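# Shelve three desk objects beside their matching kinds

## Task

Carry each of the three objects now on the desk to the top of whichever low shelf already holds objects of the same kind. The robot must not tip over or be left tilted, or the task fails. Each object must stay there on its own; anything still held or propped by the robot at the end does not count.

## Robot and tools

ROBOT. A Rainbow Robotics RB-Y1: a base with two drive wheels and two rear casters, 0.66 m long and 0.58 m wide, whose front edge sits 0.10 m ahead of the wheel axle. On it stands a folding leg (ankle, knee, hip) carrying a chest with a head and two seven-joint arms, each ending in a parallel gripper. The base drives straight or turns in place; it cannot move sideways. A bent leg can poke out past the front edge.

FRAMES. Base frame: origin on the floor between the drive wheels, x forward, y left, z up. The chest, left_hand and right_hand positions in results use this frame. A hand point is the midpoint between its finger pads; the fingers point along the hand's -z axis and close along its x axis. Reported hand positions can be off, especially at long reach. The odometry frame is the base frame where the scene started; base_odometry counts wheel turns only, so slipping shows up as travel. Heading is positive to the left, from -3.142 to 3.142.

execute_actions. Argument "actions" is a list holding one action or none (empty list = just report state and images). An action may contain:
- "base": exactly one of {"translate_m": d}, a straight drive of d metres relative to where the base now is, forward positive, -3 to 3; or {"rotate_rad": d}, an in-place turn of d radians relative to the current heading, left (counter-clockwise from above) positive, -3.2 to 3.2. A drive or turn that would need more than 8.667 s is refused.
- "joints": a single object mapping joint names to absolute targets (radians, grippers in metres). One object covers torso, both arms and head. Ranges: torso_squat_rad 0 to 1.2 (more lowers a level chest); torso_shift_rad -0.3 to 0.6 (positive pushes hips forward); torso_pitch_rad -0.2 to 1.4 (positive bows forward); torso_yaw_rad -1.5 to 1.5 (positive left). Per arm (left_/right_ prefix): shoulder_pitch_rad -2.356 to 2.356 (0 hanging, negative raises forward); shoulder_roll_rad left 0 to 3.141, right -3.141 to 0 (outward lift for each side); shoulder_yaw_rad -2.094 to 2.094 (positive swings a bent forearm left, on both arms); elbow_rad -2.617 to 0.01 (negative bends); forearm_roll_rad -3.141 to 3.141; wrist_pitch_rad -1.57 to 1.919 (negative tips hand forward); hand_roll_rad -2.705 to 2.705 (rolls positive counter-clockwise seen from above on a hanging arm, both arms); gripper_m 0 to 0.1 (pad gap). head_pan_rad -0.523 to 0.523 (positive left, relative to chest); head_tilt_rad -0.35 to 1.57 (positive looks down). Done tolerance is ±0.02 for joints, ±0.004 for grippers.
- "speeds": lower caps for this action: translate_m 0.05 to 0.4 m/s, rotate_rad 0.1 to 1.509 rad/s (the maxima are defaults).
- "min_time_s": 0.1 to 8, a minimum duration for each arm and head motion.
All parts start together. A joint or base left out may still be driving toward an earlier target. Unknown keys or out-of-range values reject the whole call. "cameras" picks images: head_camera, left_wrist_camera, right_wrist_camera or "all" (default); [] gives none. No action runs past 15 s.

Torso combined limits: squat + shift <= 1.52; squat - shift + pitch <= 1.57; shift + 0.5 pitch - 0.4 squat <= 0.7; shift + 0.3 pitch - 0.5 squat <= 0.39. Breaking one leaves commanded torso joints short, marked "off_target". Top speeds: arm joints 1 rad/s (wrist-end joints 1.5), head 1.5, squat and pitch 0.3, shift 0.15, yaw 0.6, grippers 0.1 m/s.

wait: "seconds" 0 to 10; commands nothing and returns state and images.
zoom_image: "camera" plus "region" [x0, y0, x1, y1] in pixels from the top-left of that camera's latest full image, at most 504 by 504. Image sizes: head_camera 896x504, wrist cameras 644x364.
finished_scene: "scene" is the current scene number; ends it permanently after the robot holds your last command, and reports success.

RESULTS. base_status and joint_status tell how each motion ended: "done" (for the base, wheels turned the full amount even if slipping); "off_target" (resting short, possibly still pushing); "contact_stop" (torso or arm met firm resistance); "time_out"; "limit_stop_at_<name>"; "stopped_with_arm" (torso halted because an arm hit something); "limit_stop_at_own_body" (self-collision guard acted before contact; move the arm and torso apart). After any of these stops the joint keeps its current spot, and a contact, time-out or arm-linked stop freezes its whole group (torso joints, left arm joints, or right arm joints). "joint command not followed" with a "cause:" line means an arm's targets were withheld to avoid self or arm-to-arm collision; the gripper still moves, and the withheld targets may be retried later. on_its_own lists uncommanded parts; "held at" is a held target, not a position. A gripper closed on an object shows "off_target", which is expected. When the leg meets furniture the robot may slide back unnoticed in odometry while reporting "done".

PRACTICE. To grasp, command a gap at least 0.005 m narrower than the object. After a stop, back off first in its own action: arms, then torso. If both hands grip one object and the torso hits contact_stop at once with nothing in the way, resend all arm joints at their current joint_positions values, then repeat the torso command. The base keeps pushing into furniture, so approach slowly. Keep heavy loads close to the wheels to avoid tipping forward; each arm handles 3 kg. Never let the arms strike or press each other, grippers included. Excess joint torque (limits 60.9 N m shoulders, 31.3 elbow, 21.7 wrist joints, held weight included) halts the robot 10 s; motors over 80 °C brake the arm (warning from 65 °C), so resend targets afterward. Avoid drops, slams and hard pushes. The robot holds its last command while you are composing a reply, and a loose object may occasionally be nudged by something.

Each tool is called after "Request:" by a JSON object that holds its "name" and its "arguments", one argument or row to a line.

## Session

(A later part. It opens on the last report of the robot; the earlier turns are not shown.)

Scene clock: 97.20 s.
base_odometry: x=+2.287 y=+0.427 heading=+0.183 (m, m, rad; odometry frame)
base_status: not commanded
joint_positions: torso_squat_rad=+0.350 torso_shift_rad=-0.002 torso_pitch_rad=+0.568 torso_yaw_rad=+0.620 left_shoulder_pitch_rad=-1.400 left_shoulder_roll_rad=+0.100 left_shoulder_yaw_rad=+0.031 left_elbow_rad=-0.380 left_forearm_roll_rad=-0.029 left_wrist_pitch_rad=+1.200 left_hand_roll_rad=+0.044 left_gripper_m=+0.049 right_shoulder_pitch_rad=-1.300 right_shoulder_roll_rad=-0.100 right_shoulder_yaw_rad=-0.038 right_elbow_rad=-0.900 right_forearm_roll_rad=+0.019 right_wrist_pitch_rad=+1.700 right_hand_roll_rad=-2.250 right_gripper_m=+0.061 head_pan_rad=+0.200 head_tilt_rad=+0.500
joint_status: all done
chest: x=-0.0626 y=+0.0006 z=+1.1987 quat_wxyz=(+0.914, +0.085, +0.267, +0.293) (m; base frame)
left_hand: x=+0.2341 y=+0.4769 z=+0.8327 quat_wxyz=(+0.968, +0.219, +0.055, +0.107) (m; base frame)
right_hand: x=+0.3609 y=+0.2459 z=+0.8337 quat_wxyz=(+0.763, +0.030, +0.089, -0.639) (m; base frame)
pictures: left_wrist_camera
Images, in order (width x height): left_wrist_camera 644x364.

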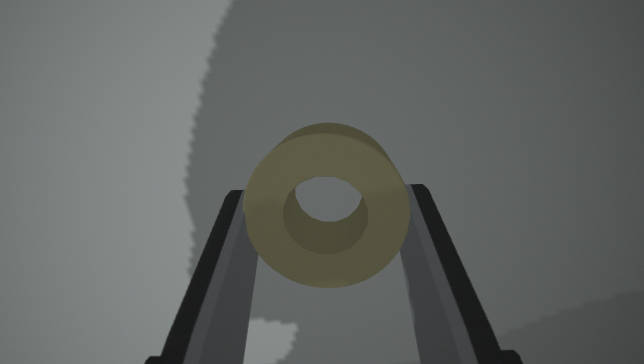

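Request:
{"name": "execute_actions", "arguments": {
  "actions": [
    {"base":{"translate_m":-3.0},"joints":{"torso_yaw_rad":0,"torso_pitch_rad":0.5,"left_shoulder_pitch_rad":-1.3,"left_elbow_rad":-0.9,"left_wrist_pitch_rad":1.7,"head_pan_rad":0,"head_tilt_rad":0.1},"min_time_s":3}
  ],
  "cameras": []
}}

Request:
{"name": "execute_actions", "arguments": {
  "actions": [
    {"base":{"rotate_rad":-1.571}}
  ],
  "cameras": ["head_camera"]
}}

Scene clock: 109.80 s.
base_odometry: x=-0.664 y=-0.117 heading=+0.182 (m, m, rad; odometry frame)
base_status: done
joint_positions: torso_squat_rad=+0.350 torso_shift_rad=+0.000 torso_pitch_rad=+0.500 torso_yaw_rad=+0.000 left_shoulder_pitch_rad=-1.300 left_shoulder_roll_rad=+0.100 left_shoulder_yaw_rad=+0.031 left_elbow_rad=-0.900 left_forearm_roll_rad=-0.029 left_wrist_pitch_rad=+1.700 left_hand_roll_rad=+0.044 left_gripper_m=+0.049 right_shoulder_pitch_rad=-1.300 right_shoulder_roll_rad=-0.100 right_shoulder_yaw_rad=-0.038 right_elbow_rad=-0.900 right_forearm_roll_rad=+0.019 right_wrist_pitch_rad=+1.700 right_hand_roll_rad=-2.250 right_gripper_m=+0.061 head_pan_rad=+0.000 head_tilt_rad=+0.100
joint_status: all done
chest: x=-0.0799 y=+0.0009 z=+1.2095 quat_wxyz=(+0.969, -0.001, +0.247, +0.000) (m; base frame)
left_hand: x=+0.4029 y=+0.1240 z=+0.8556 quat_wxyz=(+0.988, +0.069, +0.018, -0.136) (m; base frame)
right_hand: x=+0.4025 y=-0.1213 z=+0.8559 quat_wxyz=(+0.566, -0.046, -0.048, -0.822) (m; base frame)
pictures: none
No camera images: the call's "cameras" was empty. Leave "cameras" out to get every camera's image.

Scene clock: 113.70 s.
base_odometry: x=-0.664 y=-0.117 heading=-1.388 (m, m, rad; odometry frame)
base_status: done
joint_positions: torso_squat_rad=+0.350 torso_shift_rad=+0.000 torso_pitch_rad=+0.500 torso_yaw_rad=+0.000 left_shoulder_pitch_rad=-1.300 left_shoulder_roll_rad=+0.100 left_shoulder_yaw_rad=+0.031 left_elbow_rad=-0.900 left_forearm_roll_rad=-0.029 left_wrist_pitch_rad=+1.700 left_hand_roll_rad=+0.044 left_gripper_m=+0.049 right_shoulder_pitch_rad=-1.300 right_shoulder_roll_rad=-0.100 right_shoulder_yaw_rad=-0.038 right_elbow_rad=-0.900 right_forearm_roll_rad=+0.019 right_wrist_pitch_rad=+1.700 right_hand_roll_rad=-2.250 right_gripper_m=+0.061 head_pan_rad=+0.000 head_tilt_rad=+0.100
joint_status: not commanded
chest: x=-0.0799 y=+0.0009 z=+1.2095 quat_wxyz=(+0.969, -0.001, +0.247, +0.000) (m; base frame)
left_hand: x=+0.4029 y=+0.1241 z=+0.8556 quat_wxyz=(+0.988, +0.069, +0.018, -0.136) (m; base frame)
right_hand: x=+0.4025 y=-0.1212 z=+0.8559 quat_wxyz=(+0.566, -0.046, -0.048, -0.822) (m; base frame)
pictures: head_camera
Images, in order (width x height): head_camera 896x504.

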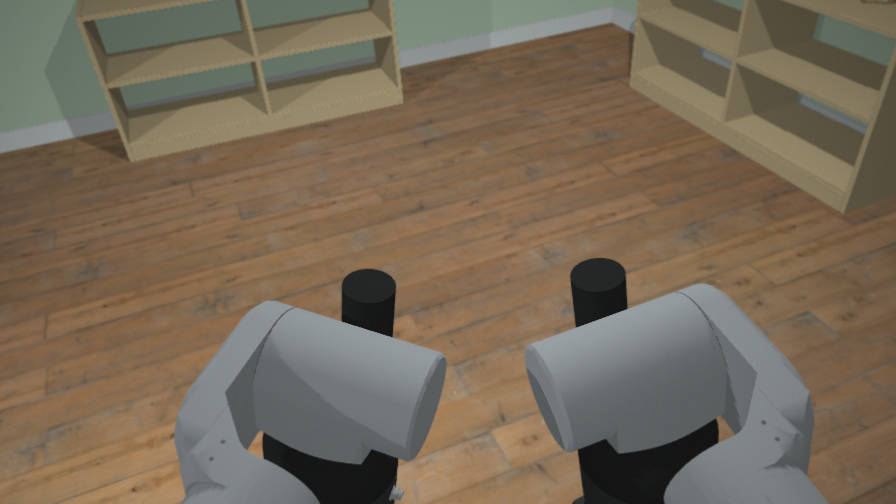

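Request:
{"name": "execute_actions", "arguments": {
  "actions": [
    {"base":{"rotate_rad":0.33},"joints":{"head_tilt_rad":0.0}}
  ],
  "cameras": ["head_camera"]
}}

Scene clock: 117.80 s.
base_odometry: x=-0.664 y=-0.117 heading=-1.059 (m, m, rad; odometry frame)
base_status: done
joint_positions: torso_squat_rad=+0.350 torso_shift_rad=+0.000 torso_pitch_rad=+0.500 torso_yaw_rad=+0.000 left_shoulder_pitch_rad=-1.300 left_shoulder_roll_rad=+0.100 left_shoulder_yaw_rad=+0.031 left_elbow_rad=-0.900 left_forearm_roll_rad=-0.029 left_wrist_pitch_rad=+1.700 left_hand_roll_rad=+0.044 left_gripper_m=+0.049 right_shoulder_pitch_rad=-1.300 right_shoulder_roll_rad=-0.100 right_shoulder_yaw_rad=-0.038 right_elbow_rad=-0.900 right_forearm_roll_rad=+0.019 right_wrist_pitch_rad=+1.700 right_hand_roll_rad=-2.250 right_gripper_m=+0.061 head_pan_rad=+0.000 head_tilt_rad=+0.000
joint_status: all done
chest: x=-0.0799 y=+0.0009 z=+1.2095 quat_wxyz=(+0.969, -0.001, +0.247, +0.000) (m; base frame)
left_hand: x=+0.4029 y=+0.1241 z=+0.8556 quat_wxyz=(+0.988, +0.069, +0.018, -0.136) (m; base frame)
right_hand: x=+0.4025 y=-0.1212 z=+0.8559 quat_wxyz=(+0.566, -0.046, -0.048, -0.822) (m; base frame)
pictures: head_camera
Images, in order (width x height): head_camera 896x504.

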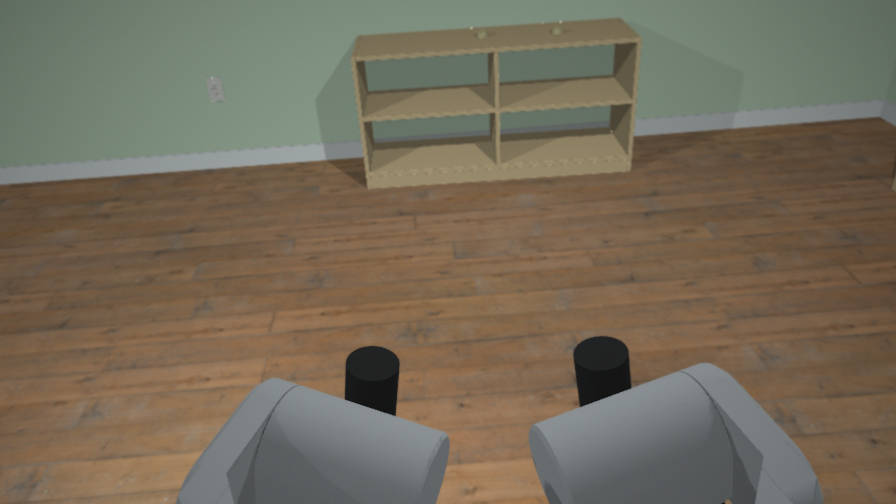

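Request:
{"name": "execute_actions", "arguments": {
  "actions": [
    {"base":{"translate_m":2.2},"joints":{"head_tilt_rad":0.1}}
  ],
  "cameras": ["head_camera"]
}}

Scene clock: 127.10 s.
base_odometry: x=+0.413 y=-2.036 heading=-1.060 (m, m, rad; odometry frame)
base_status: done
joint_positions: torso_squat_rad=+0.350 torso_shift_rad=+0.000 torso_pitch_rad=+0.500 torso_yaw_rad=+0.000 left_shoulder_pitch_rad=-1.300 left_shoulder_roll_rad=+0.100 left_shoulder_yaw_rad=+0.031 left_elbow_rad=-0.900 left_forearm_roll_rad=-0.029 left_wrist_pitch_rad=+1.700 left_hand_roll_rad=+0.044 left_gripper_m=+0.049 right_shoulder_pitch_rad=-1.300 right_shoulder_roll_rad=-0.100 right_shoulder_yaw_rad=-0.038 right_elbow_rad=-0.900 right_forearm_roll_rad=+0.019 right_wrist_pitch_rad=+1.700 right_hand_roll_rad=-2.250 right_gripper_m=+0.061 head_pan_rad=+0.000 head_tilt_rad=+0.100
joint_status: all done
chest: x=-0.0799 y=+0.0009 z=+1.2095 quat_wxyz=(+0.969, -0.001, +0.247, +0.000) (m; base frame)
left_hand: x=+0.4029 y=+0.1241 z=+0.8556 quat_wxyz=(+0.988, +0.069, +0.018, -0.136) (m; base frame)
right_hand: x=+0.4025 y=-0.1212 z=+0.8558 quat_wxyz=(+0.566, -0.046, -0.048, -0.822) (m; base frame)
pictures: head_camera
Images, in order (width x height): head_camera 896x504.

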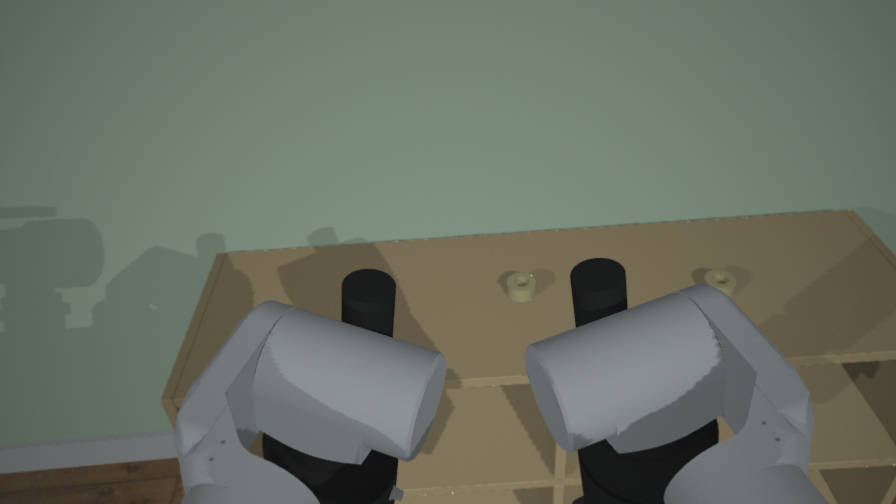

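Request:
{"name": "execute_actions", "arguments": {
  "actions": [
    {"base":{"translate_m":0.58},"speeds":{"translate_m":0.25}}
  ],
  "cameras": ["left_wrist_camera"]
}}

Scene clock: 131.93 s.
base_odometry: x=+0.697 y=-2.542 heading=-1.060 (m, m, rad; odometry frame)
base_status: done
joint_positions: torso_squat_rad=+0.350 torso_shift_rad=+0.000 torso_pitch_rad=+0.500 torso_yaw_rad=+0.000 left_shoulder_pitch_rad=-1.300 left_shoulder_roll_rad=+0.100 left_shoulder_yaw_rad=+0.031 left_elbow_rad=-0.900 left_forearm_roll_rad=-0.029 left_wrist_pitch_rad=+1.700 left_hand_roll_rad=+0.044 left_gripper_m=+0.049 right_shoulder_pitch_rad=-1.300 right_shoulder_roll_rad=-0.100 right_shoulder_yaw_rad=-0.038 right_elbow_rad=-0.900 right_forearm_roll_rad=+0.019 right_wrist_pitch_rad=+1.700 right_hand_roll_rad=-2.250 right_gripper_m=+0.061 head_pan_rad=+0.000 head_tilt_rad=+0.100
joint_status: not commanded
chest: x=-0.0799 y=+0.0009 z=+1.2095 quat_wxyz=(+0.969, -0.001, +0.247, +0.000) (m; base frame)
left_hand: x=+0.4029 y=+0.1241 z=+0.8556 quat_wxyz=(+0.988, +0.069, +0.018, -0.136) (m; base frame)
right_hand: x=+0.4025 y=-0.1212 z=+0.8558 quat_wxyz=(+0.566, -0.046, -0.048, -0.822) (m; base frame)
pictures: left_wrist_camera
Images, in order (width x height): left_wrist_camera 644x364.

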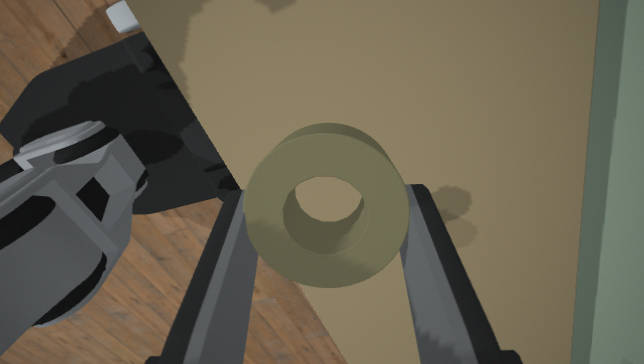

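Fine. Place.

Request:
{"name": "execute_actions", "arguments": {
  "actions": [
    {"joints":{"left_shoulder_pitch_rad":-1.02,"left_wrist_pitch_rad":1.4}}
  ],
  "cameras": []
}}

Request:
{"name": "execute_actions", "arguments": {
  "actions": [
    {"joints":{"left_gripper_m":0.1}}
  ],
  "cameras": []
}}

Request:
{"name": "execute_actions", "arguments": {
  "actions": [
    {"joints":{"left_shoulder_pitch_rad":-1.3,"left_wrist_pitch_rad":1.7}}
  ],
  "cameras": ["left_wrist_camera"]
}}

Scene clock: 135.03 s.
base_odometry: x=+0.697 y=-2.542 heading=-1.060 (m, m, rad; odometry frame)
base_status: not commanded
joint_positions: torso_squat_rad=+0.350 torso_shift_rad=+0.000 torso_pitch_rad=+0.500 torso_yaw_rad=+0.000 left_shoulder_pitch_rad=-1.020 left_shoulder_roll_rad=+0.100 left_shoulder_yaw_rad=+0.031 left_elbow_rad=-0.900 left_forearm_roll_rad=-0.029 left_wrist_pitch_rad=+1.400 left_hand_roll_rad=+0.044 left_gripper_m=+0.049 right_shoulder_pitch_rad=-1.300 right_shoulder_roll_rad=-0.100 right_shoulder_yaw_rad=-0.038 right_elbow_rad=-0.900 right_forearm_roll_rad=+0.019 right_wrist_pitch_rad=+1.700 right_hand_roll_rad=-2.250 right_gripper_m=+0.061 head_pan_rad=+0.000 head_tilt_rad=+0.100
joint_status: all done
chest: x=-0.0799 y=+0.0009 z=+1.2095 quat_wxyz=(+0.969, -0.001, +0.247, +0.000) (m; base frame)
left_hand: x=+0.3481 y=+0.1617 z=+0.7383 quat_wxyz=(+0.993, +0.050, +0.006, -0.111) (m; base frame)
right_hand: x=+0.4025 y=-0.1211 z=+0.8558 quat_wxyz=(+0.566, -0.046, -0.048, -0.822) (m; base frame)
pictures: none
No camera images: the call's "cameras" was empty. Leave "cameras" out to get every camera's image.

Scene clock: 136.40 s.
base_odometry: x=+0.697 y=-2.542 heading=-1.060 (m, m, rad; odometry frame)
base_status: not commanded
joint_positions: torso_squat_rad=+0.350 torso_shift_rad=+0.000 torso_pitch_rad=+0.500 torso_yaw_rad=+0.000 left_shoulder_pitch_rad=-1.020 left_shoulder_roll_rad=+0.100 left_shoulder_yaw_rad=+0.031 left_elbow_rad=-0.900 left_forearm_roll_rad=-0.029 left_wrist_pitch_rad=+1.400 left_hand_roll_rad=+0.044 left_gripper_m=+0.099 right_shoulder_pitch_rad=-1.300 right_shoulder_roll_rad=-0.100 right_shoulder_yaw_rad=-0.038 right_elbow_rad=-0.900 right_forearm_roll_rad=+0.019 right_wrist_pitch_rad=+1.700 right_hand_roll_rad=-2.250 right_gripper_m=+0.061 head_pan_rad=+0.000 head_tilt_rad=+0.100
joint_status: all done
chest: x=-0.0799 y=+0.0009 z=+1.2095 quat_wxyz=(+0.969, -0.001, +0.247, +0.000) (m; base frame)
left_hand: x=+0.3481 y=+0.1617 z=+0.7383 quat_wxyz=(+0.993, +0.050, +0.006, -0.111) (m; base frame)
right_hand: x=+0.4025 y=-0.1211 z=+0.8558 quat_wxyz=(+0.566, -0.046, -0.048, -0.822) (m; base frame)
pictures: none
No camera images: the call's "cameras" was empty. Leave "cameras" out to get every camera's image.

Scene clock: 137.30 s.
base_odometry: x=+0.697 y=-2.542 heading=-1.060 (m, m, rad; odometry frame)
base_status: not commanded
joint_positions: torso_squat_rad=+0.350 torso_shift_rad=+0.000 torso_pitch_rad=+0.500 torso_yaw_rad=+0.000 left_shoulder_pitch_rad=-1.300 left_shoulder_roll_rad=+0.100 left_shoulder_yaw_rad=+0.031 left_elbow_rad=-0.900 left_forearm_roll_rad=-0.029 left_wrist_pitch_rad=+1.700 left_hand_roll_rad=+0.044 left_gripper_m=+0.099 right_shoulder_pitch_rad=-1.300 right_shoulder_roll_rad=-0.100 right_shoulder_yaw_rad=-0.038 right_elbow_rad=-0.900 right_forearm_roll_rad=+0.019 right_wrist_pitch_rad=+1.700 right_hand_roll_rad=-2.250 right_gripper_m=+0.061 head_pan_rad=+0.000 head_tilt_rad=+0.100
joint_status: all done
chest: x=-0.0799 y=+0.0009 z=+1.2095 quat_wxyz=(+0.969, -0.001, +0.247, +0.000) (m; base frame)
left_hand: x=+0.4030 y=+0.1241 z=+0.8557 quat_wxyz=(+0.988, +0.069, +0.018, -0.136) (m; base frame)
right_hand: x=+0.4025 y=-0.1212 z=+0.8558 quat_wxyz=(+0.566, -0.046, -0.048, -0.822) (m; base frame)
pictures: left_wrist_camera
Images, in order (width x height): left_wrist_camera 644x364.

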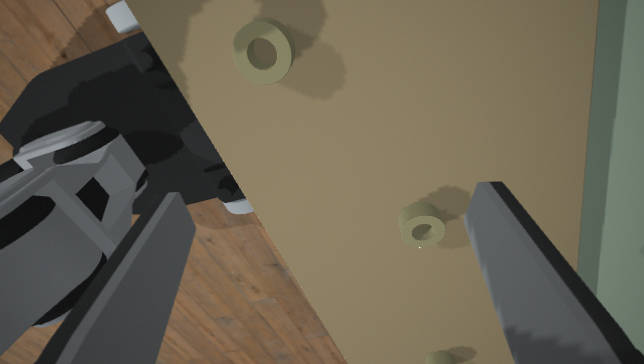

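Request:
{"name": "execute_actions", "arguments": {
  "actions": [
    {"base":{"translate_m":-0.7},"joints":{"head_tilt_rad":0.0}}
  ],
  "cameras": []
}}

Request:
{"name": "execute_actions", "arguments": {
  "actions": [
    {"base":{"rotate_rad":-1.571}}
  ],
  "cameras": ["head_camera"]
}}

Scene clock: 143.20 s.
base_odometry: x=+0.355 y=-1.931 heading=-1.062 (m, m, rad; odometry frame)
base_status: done
joint_positions: torso_squat_rad=+0.350 torso_shift_rad=+0.000 torso_pitch_rad=+0.500 torso_yaw_rad=+0.000 left_shoulder_pitch_rad=-1.300 left_shoulder_roll_rad=+0.100 left_shoulder_yaw_rad=+0.031 left_elbow_rad=-0.900 left_forearm_roll_rad=-0.029 left_wrist_pitch_rad=+1.700 left_hand_roll_rad=+0.044 left_gripper_m=+0.099 right_shoulder_pitch_rad=-1.300 right_shoulder_roll_rad=-0.100 right_shoulder_yaw_rad=-0.038 right_elbow_rad=-0.900 right_forearm_roll_rad=+0.019 right_wrist_pitch_rad=+1.700 right_hand_roll_rad=-2.250 right_gripper_m=+0.061 head_pan_rad=+0.000 head_tilt_rad=+0.000
joint_status: all done
chest: x=-0.0799 y=+0.0009 z=+1.2095 quat_wxyz=(+0.969, -0.001, +0.247, +0.000) (m; base frame)
left_hand: x=+0.4029 y=+0.1241 z=+0.8557 quat_wxyz=(+0.988, +0.069, +0.018, -0.136) (m; base frame)
right_hand: x=+0.4025 y=-0.1212 z=+0.8559 quat_wxyz=(+0.566, -0.046, -0.048, -0.822) (m; base frame)
pictures: none
No camera images: the call's "cameras" was empty. Leave "cameras" out to get every camera's image.

Scene clock: 147.07 s.
base_odometry: x=+0.355 y=-1.931 heading=-2.632 (m, m, rad; odometry frame)
base_status: done
joint_positions: torso_squat_rad=+0.350 torso_shift_rad=+0.000 torso_pitch_rad=+0.500 torso_yaw_rad=+0.000 left_shoulder_pitch_rad=-1.300 left_shoulder_roll_rad=+0.100 left_shoulder_yaw_rad=+0.031 left_elbow_rad=-0.900 left_forearm_roll_rad=-0.029 left_wrist_pitch_rad=+1.700 left_hand_roll_rad=+0.044 left_gripper_m=+0.099 right_shoulder_pitch_rad=-1.300 right_shoulder_roll_rad=-0.100 right_shoulder_yaw_rad=-0.038 right_elbow_rad=-0.900 right_forearm_roll_rad=+0.019 right_wrist_pitch_rad=+1.700 right_hand_roll_rad=-2.250 right_gripper_m=+0.061 head_pan_rad=+0.000 head_tilt_rad=+0.000
joint_status: not commanded
chest: x=-0.0799 y=+0.0009 z=+1.2095 quat_wxyz=(+0.969, -0.001, +0.247, +0.000) (m; base frame)
left_hand: x=+0.4029 y=+0.1241 z=+0.8557 quat_wxyz=(+0.988, +0.069, +0.018, -0.136) (m; base frame)
right_hand: x=+0.4025 y=-0.1211 z=+0.8559 quat_wxyz=(+0.566, -0.046, -0.048, -0.822) (m; base frame)
pictures: head_camera
Images, in order (width x height): head_camera 896x504.

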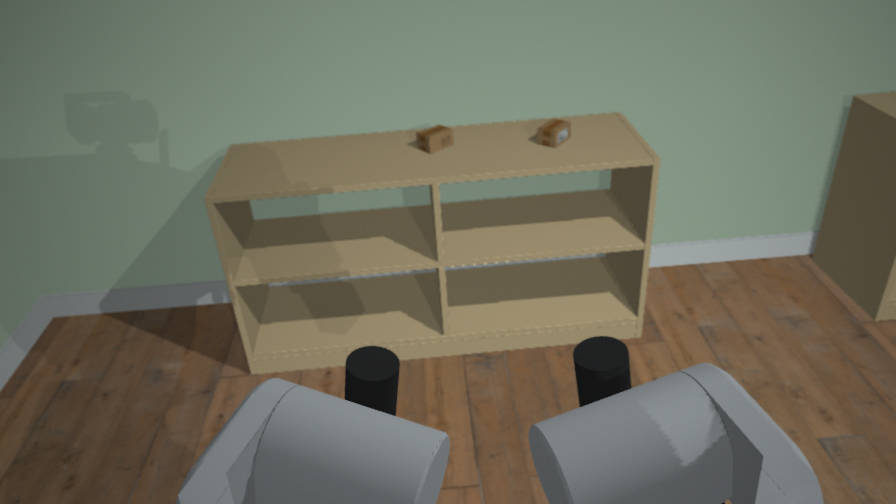

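Request:
{"name": "execute_actions", "arguments": {
  "actions": [
    {"base":{"translate_m":1.0},"joints":{"head_tilt_rad":0.1}}
  ],
  "cameras": ["head_camera"]
}}

Scene clock: 152.67 s.
base_odometry: x=-0.518 y=-2.418 heading=-2.632 (m, m, rad; odometry frame)
base_status: done
joint_positions: torso_squat_rad=+0.350 torso_shift_rad=+0.000 torso_pitch_rad=+0.500 torso_yaw_rad=+0.000 left_shoulder_pitch_rad=-1.300 left_shoulder_roll_rad=+0.100 left_shoulder_yaw_rad=+0.031 left_elbow_rad=-0.900 left_forearm_roll_rad=-0.029 left_wrist_pitch_rad=+1.700 left_hand_roll_rad=+0.044 left_gripper_m=+0.099 right_shoulder_pitch_rad=-1.300 right_shoulder_roll_rad=-0.100 right_shoulder_yaw_rad=-0.038 right_elbow_rad=-0.900 right_forearm_roll_rad=+0.019 right_wrist_pitch_rad=+1.700 right_hand_roll_rad=-2.250 right_gripper_m=+0.061 head_pan_rad=+0.000 head_tilt_rad=+0.100
joint_status: all done
chest: x=-0.0799 y=+0.0009 z=+1.2095 quat_wxyz=(+0.969, -0.001, +0.247, +0.000) (m; base frame)
left_hand: x=+0.4029 y=+0.1241 z=+0.8556 quat_wxyz=(+0.988, +0.069, +0.018, -0.136) (m; base frame)
right_hand: x=+0.4025 y=-0.1211 z=+0.8558 quat_wxyz=(+0.566, -0.046, -0.048, -0.822) (m; base frame)
pictures: head_camera
Images, in order (width x height): head_camera 896x504.

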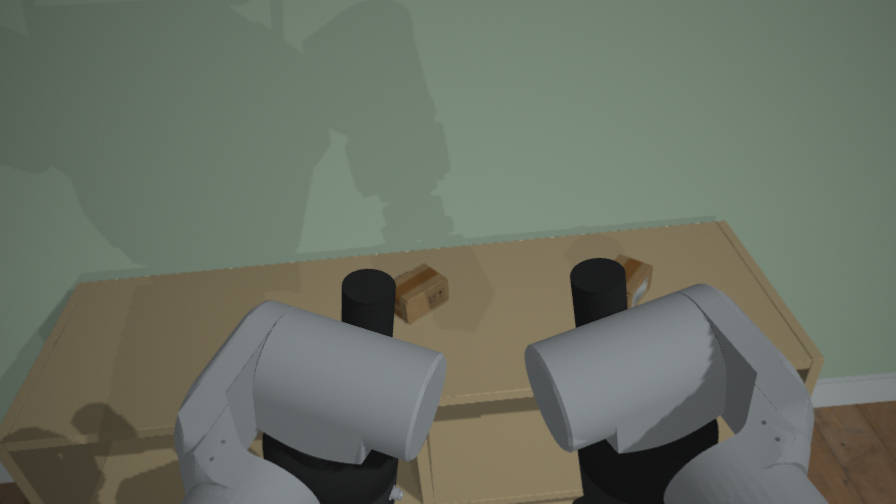

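Request:
{"name": "execute_actions", "arguments": {
  "actions": [
    {"base":{"translate_m":0.55},"speeds":{"translate_m":0.25},"joints":{"torso_yaw_rad":0.08}}
  ],
  "cameras": ["right_wrist_camera"]
}}

Scene clock: 157.67 s.
base_odometry: x=-0.998 y=-2.687 heading=-2.632 (m, m, rad; odometry frame)
base_status: done
joint_positions: torso_squat_rad=+0.350 torso_shift_rad=+0.000 torso_pitch_rad=+0.500 torso_yaw_rad=+0.080 left_shoulder_pitch_rad=-1.300 left_shoulder_roll_rad=+0.100 left_shoulder_yaw_rad=+0.031 left_elbow_rad=-0.900 left_forearm_roll_rad=-0.029 left_wrist_pitch_rad=+1.700 left_hand_roll_rad=+0.044 left_gripper_m=+0.099 right_shoulder_pitch_rad=-1.300 right_shoulder_roll_rad=-0.100 right_shoulder_yaw_rad=-0.038 right_elbow_rad=-0.900 right_forearm_roll_rad=+0.019 right_wrist_pitch_rad=+1.700 right_hand_roll_rad=-2.250 right_gripper_m=+0.061 head_pan_rad=+0.000 head_tilt_rad=+0.100
joint_status: all done
chest: x=-0.0799 y=+0.0010 z=+1.2095 quat_wxyz=(+0.968, +0.009, +0.247, +0.039) (m; base frame)
left_hand: x=+0.3926 y=+0.1712 z=+0.8612 quat_wxyz=(+0.991, +0.087, +0.023, -0.101) (m; base frame)
right_hand: x=+0.4093 y=-0.0732 z=+0.8520 quat_wxyz=(+0.595, -0.033, -0.034, -0.802) (m; base frame)
pictures: right_wrist_camera
Images, in order (width x height): right_wrist_camera 644x364.

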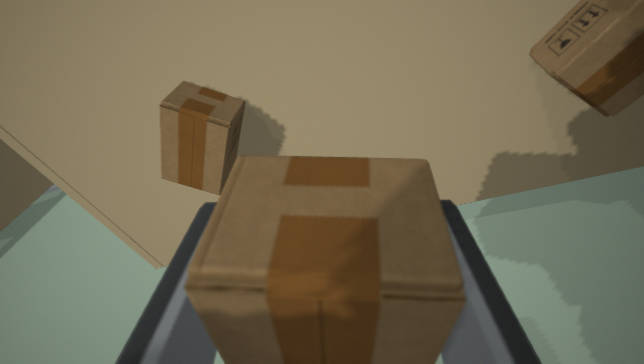

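Request:
{"name": "execute_actions", "arguments": {
  "actions": [
    {"base":{"translate_m":-0.05},"joints":{"torso_yaw_rad":0.18,"right_shoulder_pitch_rad":-1.03,"right_wrist_pitch_rad":1.41}}
  ],
  "cameras": ["right_wrist_camera"]
}}

Scene clock: 161.83 s.
base_odometry: x=-0.954 y=-2.662 heading=-2.632 (m, m, rad; odometry frame)
base_status: done
joint_positions: torso_squat_rad=+0.350 torso_shift_rad=+0.000 torso_pitch_rad=+0.500 torso_yaw_rad=+0.180 left_shoulder_pitch_rad=-1.300 left_shoulder_roll_rad=+0.100 left_shoulder_yaw_rad=+0.031 left_elbow_rad=-0.900 left_forearm_roll_rad=-0.029 left_wrist_pitch_rad=+1.700 left_hand_roll_rad=+0.044 left_gripper_m=+0.099 right_shoulder_pitch_rad=-1.030 right_shoulder_roll_rad=-0.100 right_shoulder_yaw_rad=-0.038 right_elbow_rad=-0.900 right_forearm_roll_rad=+0.019 right_wrist_pitch_rad=+1.410 right_hand_roll_rad=-2.250 right_gripper_m=+0.061 head_pan_rad=+0.000 head_tilt_rad=+0.100
joint_status: all done
chest: x=-0.0799 y=+0.0009 z=+1.2095 quat_wxyz=(+0.965, +0.021, +0.246, +0.087) (m; base frame)
left_hand: x=+0.3750 y=+0.2285 z=+0.8707 quat_wxyz=(+0.992, +0.110, +0.029, -0.057) (m; base frame)
right_hand: x=+0.3669 y=-0.0476 z=+0.7335 quat_wxyz=(+0.610, -0.001, -0.003, -0.793) (m; base frame)
pictures: right_wrist_camera
Images, in order (width x height): right_wrist_camera 644x364.

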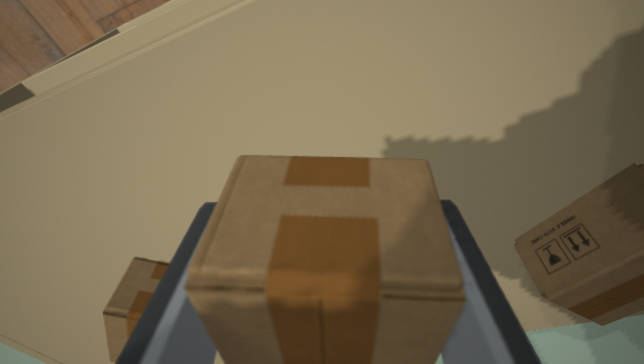

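Request:
{"name": "execute_actions", "arguments": {
  "actions": [
    {"joints":{"right_gripper_m":0.1}}
  ],
  "cameras": []
}}

Request:
{"name": "execute_actions", "arguments": {
  "actions": [
    {"joints":{"right_shoulder_pitch_rad":-1.3,"right_wrist_pitch_rad":1.7}}
  ],
  "cameras": ["right_wrist_camera"]
}}

Scene clock: 166.03 s.
base_odometry: x=-0.954 y=-2.662 heading=-2.632 (m, m, rad; odometry frame)
base_status: not commanded
joint_positions: torso_squat_rad=+0.350 torso_shift_rad=+0.000 torso_pitch_rad=+0.500 torso_yaw_rad=+0.180 left_shoulder_pitch_rad=-1.300 left_shoulder_roll_rad=+0.100 left_shoulder_yaw_rad=+0.031 left_elbow_rad=-0.900 left_forearm_roll_rad=-0.029 left_wrist_pitch_rad=+1.700 left_hand_roll_rad=+0.044 left_gripper_m=+0.099 right_shoulder_pitch_rad=-1.030 right_shoulder_roll_rad=-0.100 right_shoulder_yaw_rad=-0.038 right_elbow_rad=-0.900 right_forearm_roll_rad=+0.019 right_wrist_pitch_rad=+1.410 right_hand_roll_rad=-2.250 right_gripper_m=+0.100 head_pan_rad=+0.000 head_tilt_rad=+0.100
joint_status: all done
chest: x=-0.0799 y=+0.0009 z=+1.2095 quat_wxyz=(+0.965, +0.021, +0.246, +0.087) (m; base frame)
left_hand: x=+0.3750 y=+0.2285 z=+0.8707 quat_wxyz=(+0.992, +0.110, +0.029, -0.057) (m; base frame)
right_hand: x=+0.3669 y=-0.0476 z=+0.7335 quat_wxyz=(+0.610, -0.001, -0.003, -0.793) (m; base frame)
pictures: none
No camera images: the call's "cameras" was empty. Leave "cameras" out to get every camera's image.

Scene clock: 166.93 s.
base_odometry: x=-0.954 y=-2.662 heading=-2.632 (m, m, rad; odometry frame)
base_status: not commanded
joint_positions: torso_squat_rad=+0.350 torso_shift_rad=+0.000 torso_pitch_rad=+0.500 torso_yaw_rad=+0.180 left_shoulder_pitch_rad=-1.300 left_shoulder_roll_rad=+0.100 left_shoulder_yaw_rad=+0.031 left_elbow_rad=-0.900 left_forearm_roll_rad=-0.029 left_wrist_pitch_rad=+1.700 left_hand_roll_rad=+0.044 left_gripper_m=+0.099 right_shoulder_pitch_rad=-1.300 right_shoulder_roll_rad=-0.100 right_shoulder_yaw_rad=-0.038 right_elbow_rad=-0.900 right_forearm_roll_rad=+0.019 right_wrist_pitch_rad=+1.700 right_hand_roll_rad=-2.250 right_gripper_m=+0.100 head_pan_rad=+0.000 head_tilt_rad=+0.100
joint_status: all done
chest: x=-0.0800 y=+0.0009 z=+1.2096 quat_wxyz=(+0.965, +0.021, +0.246, +0.087) (m; base frame)
left_hand: x=+0.3750 y=+0.2284 z=+0.8707 quat_wxyz=(+0.992, +0.110, +0.029, -0.057) (m; base frame)
right_hand: x=+0.4133 y=-0.0129 z=+0.8500 quat_wxyz=(+0.631, -0.017, -0.016, -0.776) (m; base frame)
pictures: right_wrist_camera
Images, in order (width x height): right_wrist_camera 644x364.

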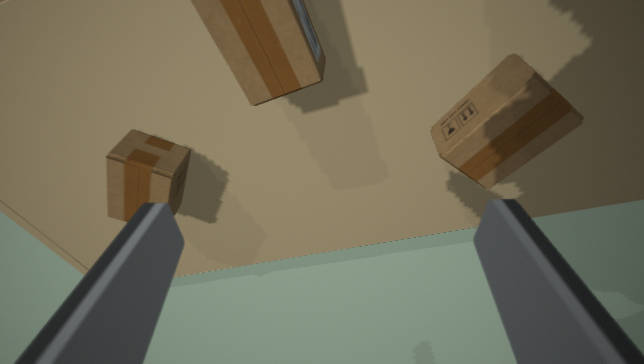

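Request:
{"name": "execute_actions", "arguments": {
  "actions": [
    {"base":{"translate_m":-0.5},"joints":{"torso_yaw_rad":0,"right_hand_roll_rad":0,"head_tilt_rad":0}}
  ],
  "cameras": []
}}

Request:
{"name": "execute_actions", "arguments": {
  "actions": [
    {"base":{"rotate_rad":-1.571}}
  ],
  "cameras": []
}}

Request:
{"name": "execute_actions", "arguments": {
  "actions": [
    {"base":{"translate_m":1.3}}
  ],
  "cameras": []
}}

Request:
{"name": "execute_actions", "arguments": {
  "actions": [
    {"base":{"rotate_rad":-1.571}}
  ],
  "cameras": []
}}

Request:
{"name": "execute_actions", "arguments": {
  "actions": [
    {"base":{"translate_m":2.0}}
  ],
  "cameras": ["head_camera"]
}}

Scene clock: 175.47 s.
base_odometry: x=-0.518 y=-2.418 heading=-2.631 (m, m, rad; odometry frame)
base_status: done
joint_positions: torso_squat_rad=+0.350 torso_shift_rad=+0.000 torso_pitch_rad=+0.500 torso_yaw_rad=+0.000 left_shoulder_pitch_rad=-1.300 left_shoulder_roll_rad=+0.100 left_shoulder_yaw_rad=+0.031 left_elbow_rad=-0.900 left_forearm_roll_rad=-0.029 left_wrist_pitch_rad=+1.700 left_hand_roll_rad=+0.044 left_gripper_m=+0.099 right_shoulder_pitch_rad=-1.300 right_shoulder_roll_rad=-0.100 right_shoulder_yaw_rad=-0.038 right_elbow_rad=-0.900 right_forearm_roll_rad=+0.019 right_wrist_pitch_rad=+1.700 right_hand_roll_rad=+0.000 right_gripper_m=+0.100 head_pan_rad=+0.000 head_tilt_rad=+0.000
joint_status: all done
chest: x=-0.0800 y=+0.0009 z=+1.2096 quat_wxyz=(+0.969, -0.001, +0.247, +0.000) (m; base frame)
left_hand: x=+0.4029 y=+0.1241 z=+0.8557 quat_wxyz=(+0.988, +0.069, +0.018, -0.136) (m; base frame)
right_hand: x=+0.4026 y=-0.1212 z=+0.8560 quat_wxyz=(+0.985, -0.063, +0.021, +0.156) (m; base frame)
pictures: none
No camera images: the call's "cameras" was empty. Leave "cameras" out to get every camera's image.

Scene clock: 179.33 s.
base_odometry: x=-0.518 y=-2.418 heading=+2.082 (m, m, rad; odometry frame)
base_status: done
joint_positions: torso_squat_rad=+0.350 torso_shift_rad=+0.000 torso_pitch_rad=+0.500 torso_yaw_rad=+0.000 left_shoulder_pitch_rad=-1.300 left_shoulder_roll_rad=+0.100 left_shoulder_yaw_rad=+0.031 left_elbow_rad=-0.900 left_forearm_roll_rad=-0.029 left_wrist_pitch_rad=+1.700 left_hand_roll_rad=+0.044 left_gripper_m=+0.099 right_shoulder_pitch_rad=-1.300 right_shoulder_roll_rad=-0.100 right_shoulder_yaw_rad=-0.038 right_elbow_rad=-0.900 right_forearm_roll_rad=+0.019 right_wrist_pitch_rad=+1.700 right_hand_roll_rad=+0.000 right_gripper_m=+0.100 head_pan_rad=+0.000 head_tilt_rad=+0.000
joint_status: not commanded
chest: x=-0.0800 y=+0.0009 z=+1.2096 quat_wxyz=(+0.969, -0.001, +0.247, +0.000) (m; base frame)
left_hand: x=+0.4029 y=+0.1241 z=+0.8557 quat_wxyz=(+0.988, +0.069, +0.018, -0.136) (m; base frame)
right_hand: x=+0.4026 y=-0.1212 z=+0.8560 quat_wxyz=(+0.985, -0.063, +0.021, +0.156) (m; base frame)
pictures: none
No camera images: the call's "cameras" was empty. Leave "cameras" out to get every camera's image.

Scene clock: 183.93 s.
base_odometry: x=-1.153 y=-1.284 heading=+2.082 (m, m, rad; odometry frame)
base_status: done
joint_positions: torso_squat_rad=+0.350 torso_shift_rad=+0.000 torso_pitch_rad=+0.500 torso_yaw_rad=+0.000 left_shoulder_pitch_rad=-1.300 left_shoulder_roll_rad=+0.100 left_shoulder_yaw_rad=+0.031 left_elbow_rad=-0.900 left_forearm_roll_rad=-0.029 left_wrist_pitch_rad=+1.700 left_hand_roll_rad=+0.044 left_gripper_m=+0.099 right_shoulder_pitch_rad=-1.300 right_shoulder_roll_rad=-0.100 right_shoulder_yaw_rad=-0.038 right_elbow_rad=-0.900 right_forearm_roll_rad=+0.019 right_wrist_pitch_rad=+1.700 right_hand_roll_rad=+0.000 right_gripper_m=+0.100 head_pan_rad=+0.000 head_tilt_rad=+0.000
joint_status: not commanded
chest: x=-0.0799 y=+0.0009 z=+1.2095 quat_wxyz=(+0.969, -0.001, +0.247, +0.000) (m; base frame)
left_hand: x=+0.4029 y=+0.1241 z=+0.8556 quat_wxyz=(+0.988, +0.069, +0.018, -0.136) (m; base frame)
right_hand: x=+0.4026 y=-0.1212 z=+0.8560 quat_wxyz=(+0.985, -0.063, +0.021, +0.156) (m; base frame)
pictures: none
No camera images: the call's "cameras" was empty. Leave "cameras" out to get every camera's image.

Scene clock: 187.80 s.
base_odometry: x=-1.153 y=-1.284 heading=+0.511 (m, m, rad; odometry frame)
base_status: done
joint_positions: torso_squat_rad=+0.350 torso_shift_rad=+0.000 torso_pitch_rad=+0.500 torso_yaw_rad=+0.000 left_shoulder_pitch_rad=-1.300 left_shoulder_roll_rad=+0.100 left_shoulder_yaw_rad=+0.031 left_elbow_rad=-0.900 left_forearm_roll_rad=-0.029 left_wrist_pitch_rad=+1.700 left_hand_roll_rad=+0.044 left_gripper_m=+0.099 right_shoulder_pitch_rad=-1.300 right_shoulder_roll_rad=-0.100 right_shoulder_yaw_rad=-0.038 right_elbow_rad=-0.900 right_forearm_roll_rad=+0.019 right_wrist_pitch_rad=+1.700 right_hand_roll_rad=+0.000 right_gripper_m=+0.100 head_pan_rad=+0.000 head_tilt_rad=+0.000
joint_status: not commanded
chest: x=-0.0799 y=+0.0009 z=+1.2095 quat_wxyz=(+0.969, -0.001, +0.247, +0.000) (m; base frame)
left_hand: x=+0.4029 y=+0.1241 z=+0.8556 quat_wxyz=(+0.988, +0.069, +0.018, -0.136) (m; base frame)
right_hand: x=+0.4026 y=-0.1212 z=+0.8560 quat_wxyz=(+0.985, -0.063, +0.021, +0.156) (m; base frame)
pictures: none
No camera images: the call's "cameras" was empty. Leave "cameras" out to get every camera's image.

Scene clock: 194.27 s.
base_odometry: x=+0.591 y=-0.306 heading=+0.511 (m, m, rad; odometry frame)
base_status: done
joint_positions: torso_squat_rad=+0.350 torso_shift_rad=+0.000 torso_pitch_rad=+0.500 torso_yaw_rad=+0.000 left_shoulder_pitch_rad=-1.300 left_shoulder_roll_rad=+0.100 left_shoulder_yaw_rad=+0.031 left_elbow_rad=-0.900 left_forearm_roll_rad=-0.029 left_wrist_pitch_rad=+1.700 left_hand_roll_rad=+0.044 left_gripper_m=+0.099 right_shoulder_pitch_rad=-1.300 right_shoulder_roll_rad=-0.100 right_shoulder_yaw_rad=-0.038 right_elbow_rad=-0.900 right_forearm_roll_rad=+0.019 right_wrist_pitch_rad=+1.700 right_hand_roll_rad=+0.000 right_gripper_m=+0.100 head_pan_rad=+0.000 head_tilt_rad=+0.000
joint_status: not commanded
chest: x=-0.0799 y=+0.0009 z=+1.2095 quat_wxyz=(+0.969, -0.001, +0.247, +0.000) (m; base frame)
left_hand: x=+0.4029 y=+0.1241 z=+0.8556 quat_wxyz=(+0.988, +0.069, +0.018, -0.136) (m; base frame)
right_hand: x=+0.4026 y=-0.1212 z=+0.8560 quat_wxyz=(+0.985, -0.063, +0.021, +0.156) (m; base frame)
pictures: head_camera
Images, in order (width x height): head_camera 896x504.

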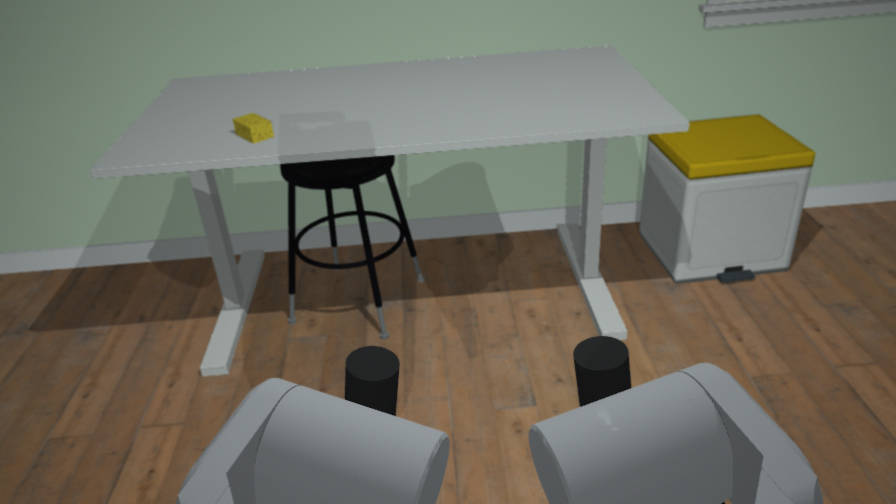

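Request:
{"name": "execute_actions", "arguments": {
  "actions": [
    {"base":{"rotate_rad":0.38}}
  ],
  "cameras": []
}}

Request:
{"name": "execute_actions", "arguments": {
  "actions": [
    {"base":{"translate_m":1.2}}
  ],
  "cameras": []
}}

Request:
{"name": "execute_actions", "arguments": {
  "actions": [
    {"base":{"rotate_rad":-0.38},"joints":{"head_tilt_rad":0.3}}
  ],
  "cameras": ["head_camera","left_wrist_camera"]
}}

Scene clock: 200.00 s.
base_odometry: x=+0.591 y=-0.306 heading=+0.891 (m, m, rad; odometry frame)
base_status: done
joint_positions: torso_squat_rad=+0.350 torso_shift_rad=+0.000 torso_pitch_rad=+0.500 torso_yaw_rad=+0.000 left_shoulder_pitch_rad=-1.300 left_shoulder_roll_rad=+0.100 left_shoulder_yaw_rad=+0.031 left_elbow_rad=-0.900 left_forearm_roll_rad=-0.029 left_wrist_pitch_rad=+1.700 left_hand_roll_rad=+0.044 left_gripper_m=+0.099 right_shoulder_pitch_rad=-1.300 right_shoulder_roll_rad=-0.100 right_shoulder_yaw_rad=-0.038 right_elbow_rad=-0.900 right_forearm_roll_rad=+0.019 right_wrist_pitch_rad=+1.700 right_hand_roll_rad=+0.000 right_gripper_m=+0.100 head_pan_rad=+0.000 head_tilt_rad=+0.000
joint_status: not commanded
chest: x=-0.0799 y=+0.0009 z=+1.2095 quat_wxyz=(+0.969, -0.001, +0.247, +0.000) (m; base frame)
left_hand: x=+0.4029 y=+0.1241 z=+0.8556 quat_wxyz=(+0.988, +0.069, +0.018, -0.136) (m; base frame)
right_hand: x=+0.4026 y=-0.1212 z=+0.8560 quat_wxyz=(+0.985, -0.063, +0.021, +0.156) (m; base frame)
pictures: none
No camera images: the call's "cameras" was empty. Leave "cameras" out to get every camera's image.

Scene clock: 204.47 s.
base_odometry: x=+1.345 y=+0.627 heading=+0.891 (m, m, rad; odometry frame)
base_status: done
joint_positions: torso_squat_rad=+0.350 torso_shift_rad=+0.000 torso_pitch_rad=+0.500 torso_yaw_rad=+0.000 left_shoulder_pitch_rad=-1.300 left_shoulder_roll_rad=+0.100 left_shoulder_yaw_rad=+0.031 left_elbow_rad=-0.900 left_forearm_roll_rad=-0.029 left_wrist_pitch_rad=+1.700 left_hand_roll_rad=+0.044 left_gripper_m=+0.099 right_shoulder_pitch_rad=-1.300 right_shoulder_roll_rad=-0.100 right_shoulder_yaw_rad=-0.038 right_elbow_rad=-0.900 right_forearm_roll_rad=+0.019 right_wrist_pitch_rad=+1.700 right_hand_roll_rad=+0.000 right_gripper_m=+0.100 head_pan_rad=+0.000 head_tilt_rad=+0.000
joint_status: not commanded
chest: x=-0.0799 y=+0.0009 z=+1.2095 quat_wxyz=(+0.969, -0.001, +0.247, +0.000) (m; base frame)
left_hand: x=+0.4029 y=+0.1241 z=+0.8556 quat_wxyz=(+0.988, +0.069, +0.018, -0.136) (m; base frame)
right_hand: x=+0.4026 y=-0.1212 z=+0.8560 quat_wxyz=(+0.985, -0.063, +0.021, +0.156) (m; base frame)
pictures: none
No camera images: the call's "cameras" was empty. Leave "cameras" out to get every camera's image.

Scene clock: 206.53 s.
base_odometry: x=+1.345 y=+0.627 heading=+0.511 (m, m, rad; odometry frame)
base_status: done
joint_positions: torso_squat_rad=+0.350 torso_shift_rad=+0.000 torso_pitch_rad=+0.500 torso_yaw_rad=+0.000 left_shoulder_pitch_rad=-1.300 left_shoulder_roll_rad=+0.100 left_shoulder_yaw_rad=+0.031 left_elbow_rad=-0.900 left_forearm_roll_rad=-0.029 left_wrist_pitch_rad=+1.700 left_hand_roll_rad=+0.044 left_gripper_m=+0.099 right_shoulder_pitch_rad=-1.300 right_shoulder_roll_rad=-0.100 right_shoulder_yaw_rad=-0.038 right_elbow_rad=-0.900 right_forearm_roll_rad=+0.019 right_wrist_pitch_rad=+1.700 right_hand_roll_rad=+0.000 right_gripper_m=+0.100 head_pan_rad=+0.000 head_tilt_rad=+0.300
joint_status: all done
chest: x=-0.0799 y=+0.0009 z=+1.2095 quat_wxyz=(+0.969, -0.001, +0.247, +0.000) (m; base frame)
left_hand: x=+0.4029 y=+0.1241 z=+0.8556 quat_wxyz=(+0.988, +0.069, +0.018, -0.136) (m; base frame)
right_hand: x=+0.4026 y=-0.1212 z=+0.8560 quat_wxyz=(+0.985, -0.063, +0.021, +0.156) (m; base frame)
pictures: head_camera, left_wrist_camera
Images, in order (width x height): head_camera 896x504, left_wrist_camera 644x364.

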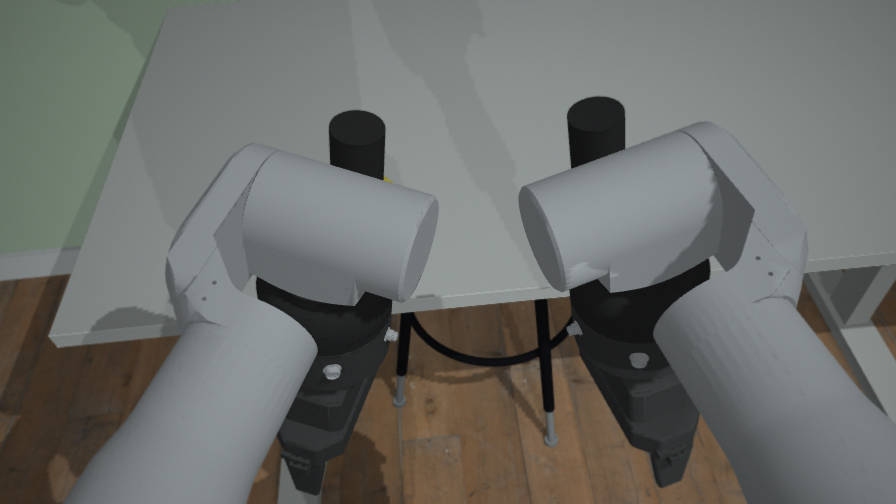

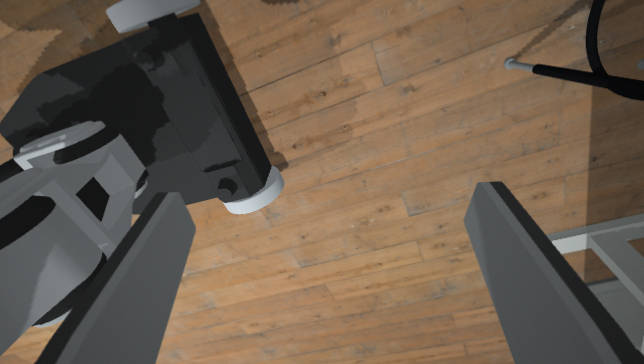

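Request:
{"name": "execute_actions", "arguments": {
  "actions": [
    {"base":{"translate_m":0.33},"speeds":{"translate_m":0.2}}
  ],
  "cameras": ["left_wrist_camera"]
}}

Scene clock: 211.23 s.
base_odometry: x=+1.633 y=+0.788 heading=+0.511 (m, m, rad; odometry frame)
base_status: done
joint_positions: torso_squat_rad=+0.350 torso_shift_rad=+0.000 torso_pitch_rad=+0.500 torso_yaw_rad=+0.000 left_shoulder_pitch_rad=-1.300 left_shoulder_roll_rad=+0.100 left_shoulder_yaw_rad=+0.031 left_elbow_rad=-0.900 left_forearm_roll_rad=-0.029 left_wrist_pitch_rad=+1.700 left_hand_roll_rad=+0.044 left_gripper_m=+0.099 right_shoulder_pitch_rad=-1.300 right_shoulder_roll_rad=-0.100 right_shoulder_yaw_rad=-0.038 right_elbow_rad=-0.900 right_forearm_roll_rad=+0.019 right_wrist_pitch_rad=+1.700 right_hand_roll_rad=+0.000 right_gripper_m=+0.100 head_pan_rad=+0.000 head_tilt_rad=+0.300
joint_status: not commanded
chest: x=-0.0799 y=+0.0009 z=+1.2095 quat_wxyz=(+0.969, -0.001, +0.247, +0.000) (m; base frame)
left_hand: x=+0.4029 y=+0.1241 z=+0.8556 quat_wxyz=(+0.988, +0.069, +0.018, -0.136) (m; base frame)
right_hand: x=+0.4026 y=-0.1212 z=+0.8559 quat_wxyz=(+0.985, -0.063, +0.021, +0.156) (m; base frame)
pictures: left_wrist_camera
Images, in order (width x height): left_wrist_camera 644x364.

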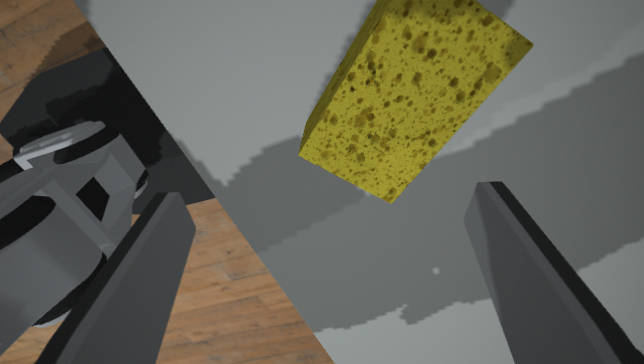

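Request:
{"name": "execute_actions", "arguments": {
  "actions": [
    {"base":{"translate_m":0.05},"speeds":{"translate_m":0.15},"joints":{"left_hand_roll_rad":-0.4}}
  ],
  "cameras": ["left_wrist_camera"]
}}

Scene clock: 214.67 s.
base_odometry: x=+1.677 y=+0.813 heading=+0.511 (m, m, rad; odometry frame)
base_status: done
joint_positions: torso_squat_rad=+0.350 torso_shift_rad=+0.000 torso_pitch_rad=+0.500 torso_yaw_rad=+0.000 left_shoulder_pitch_rad=-1.300 left_shoulder_roll_rad=+0.100 left_shoulder_yaw_rad=+0.031 left_elbow_rad=-0.900 left_forearm_roll_rad=-0.029 left_wrist_pitch_rad=+1.700 left_hand_roll_rad=-0.400 left_gripper_m=+0.099 right_shoulder_pitch_rad=-1.300 right_shoulder_roll_rad=-0.100 right_shoulder_yaw_rad=-0.038 right_elbow_rad=-0.900 right_forearm_roll_rad=+0.019 right_wrist_pitch_rad=+1.700 right_hand_roll_rad=+0.000 right_gripper_m=+0.100 head_pan_rad=+0.000 head_tilt_rad=+0.300
joint_status: all done
chest: x=-0.0799 y=+0.0009 z=+1.2095 quat_wxyz=(+0.969, -0.001, +0.247, +0.000) (m; base frame)
left_hand: x=+0.4029 y=+0.1241 z=+0.8556 quat_wxyz=(+0.934, +0.063, +0.033, -0.350) (m; base frame)
right_hand: x=+0.4026 y=-0.1212 z=+0.8560 quat_wxyz=(+0.985, -0.063, +0.021, +0.156) (m; base frame)
pictures: left_wrist_camera
Images, in order (width x height): left_wrist_camera 644x364.

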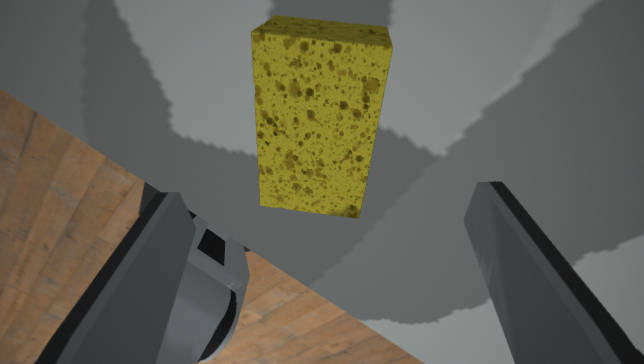

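Perfect. Lower with forward compensation.

Request:
{"name": "execute_actions", "arguments": {
  "actions": [
    {"base":{"translate_m":0.045},"speeds":{"translate_m":0.15},"joints":{"left_shoulder_pitch_rad":-1.09,"left_wrist_pitch_rad":1.47}}
  ],
  "cameras": ["left_wrist_camera"]
}}

Scene clock: 217.87 s.
base_odometry: x=+1.716 y=+0.835 heading=+0.511 (m, m, rad; odometry frame)
base_status: done
joint_positions: torso_squat_rad=+0.350 torso_shift_rad=+0.000 torso_pitch_rad=+0.500 torso_yaw_rad=+0.000 left_shoulder_pitch_rad=-1.090 left_shoulder_roll_rad=+0.100 left_shoulder_yaw_rad=+0.031 left_elbow_rad=-0.900 left_forearm_roll_rad=-0.029 left_wrist_pitch_rad=+1.470 left_hand_roll_rad=-0.400 left_gripper_m=+0.099 right_shoulder_pitch_rad=-1.300 right_shoulder_roll_rad=-0.100 right_shoulder_yaw_rad=-0.038 right_elbow_rad=-0.900 right_forearm_roll_rad=+0.019 right_wrist_pitch_rad=+1.700 right_hand_roll_rad=+0.000 right_gripper_m=+0.100 head_pan_rad=+0.000 head_tilt_rad=+0.300
joint_status: all done
chest: x=-0.0799 y=+0.0009 z=+1.2095 quat_wxyz=(+0.969, -0.001, +0.247, +0.000) (m; base frame)
left_hand: x=+0.3661 y=+0.1516 z=+0.7659 quat_wxyz=(+0.941, +0.051, +0.018, -0.333) (m; base frame)
right_hand: x=+0.4026 y=-0.1211 z=+0.8560 quat_wxyz=(+0.985, -0.063, +0.021, +0.156) (m; base frame)
pictures: left_wrist_camera
Images, in order (width x height): left_wrist_camera 644x364.

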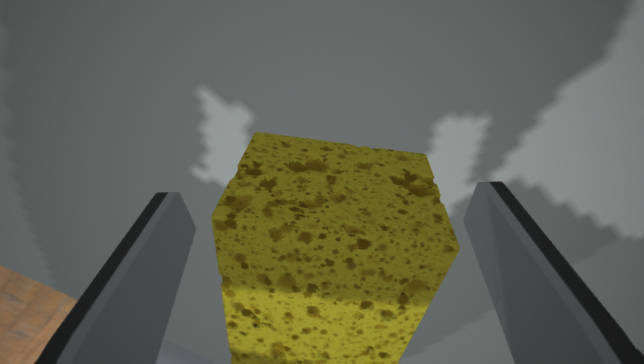

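Request:
{"name": "execute_actions", "arguments": {
  "actions": [
    {"joints":{"left_gripper_m":0.03}}
  ],
  "cameras": []
}}

Request:
{"name": "execute_actions", "arguments": {
  "actions": [
    {"joints":{"left_shoulder_pitch_rad":-1.3,"left_wrist_pitch_rad":1.7}}
  ],
  "cameras": ["left_wrist_camera"]
}}

Scene clock: 221.13 s.
base_odometry: x=+1.716 y=+0.835 heading=+0.511 (m, m, rad; odometry frame)
base_status: not commanded
joint_positions: torso_squat_rad=+0.350 torso_shift_rad=+0.000 torso_pitch_rad=+0.500 torso_yaw_rad=+0.000 left_shoulder_pitch_rad=-1.090 left_shoulder_roll_rad=+0.100 left_shoulder_yaw_rad=+0.031 left_elbow_rad=-0.900 left_forearm_roll_rad=-0.029 left_wrist_pitch_rad=+1.470 left_hand_roll_rad=-0.400 left_gripper_m=+0.061 right_shoulder_pitch_rad=-1.300 right_shoulder_roll_rad=-0.100 right_shoulder_yaw_rad=-0.038 right_elbow_rad=-0.900 right_forearm_roll_rad=+0.019 right_wrist_pitch_rad=+1.700 right_hand_roll_rad=+0.000 right_gripper_m=+0.100 head_pan_rad=+0.000 head_tilt_rad=+0.300
joint_status: left_gripper_m off_target (ended at +0.061, target +0.030)
chest: x=-0.0799 y=+0.0009 z=+1.2095 quat_wxyz=(+0.969, -0.001, +0.247, +0.000) (m; base frame)
left_hand: x=+0.3661 y=+0.1516 z=+0.7659 quat_wxyz=(+0.941, +0.051, +0.018, -0.333) (m; base frame)
right_hand: x=+0.4026 y=-0.1211 z=+0.8560 quat_wxyz=(+0.985, -0.063, +0.021, +0.156) (m; base frame)
pictures: none
No camera images: the call's "cameras" was empty. Leave "cameras" out to get every camera's image.

Scene clock: 221.97 s.
base_odometry: x=+1.716 y=+0.835 heading=+0.511 (m, m, rad; odometry frame)
base_status: not commanded
joint_positions: torso_squat_rad=+0.350 torso_shift_rad=+0.000 torso_pitch_rad=+0.500 torso_yaw_rad=+0.000 left_shoulder_pitch_rad=-1.300 left_shoulder_roll_rad=+0.100 left_shoulder_yaw_rad=+0.031 left_elbow_rad=-0.900 left_forearm_roll_rad=-0.029 left_wrist_pitch_rad=+1.700 left_hand_roll_rad=-0.400 left_gripper_m=+0.061 right_shoulder_pitch_rad=-1.300 right_shoulder_roll_rad=-0.100 right_shoulder_yaw_rad=-0.038 right_elbow_rad=-0.900 right_forearm_roll_rad=+0.019 right_wrist_pitch_rad=+1.700 right_hand_roll_rad=+0.000 right_gripper_m=+0.100 head_pan_rad=+0.000 head_tilt_rad=+0.300
joint_status: all done
chest: x=-0.0800 y=+0.0009 z=+1.2095 quat_wxyz=(+0.969, -0.001, +0.247, +0.000) (m; base frame)
left_hand: x=+0.4029 y=+0.1241 z=+0.8557 quat_wxyz=(+0.934, +0.063, +0.033, -0.350) (m; base frame)
right_hand: x=+0.4026 y=-0.1211 z=+0.8560 quat_wxyz=(+0.985, -0.063, +0.021, +0.156) (m; base frame)
pictures: left_wrist_camera
Images, in order (width x height): left_wrist_camera 644x364.

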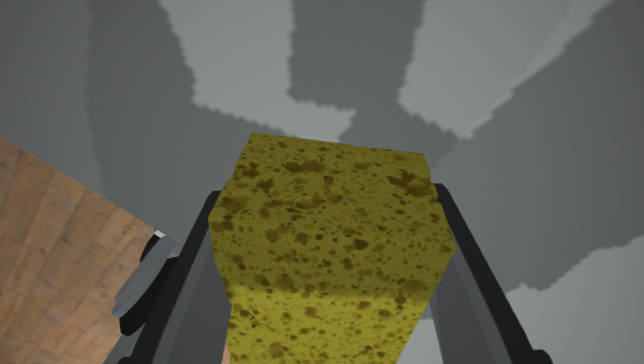

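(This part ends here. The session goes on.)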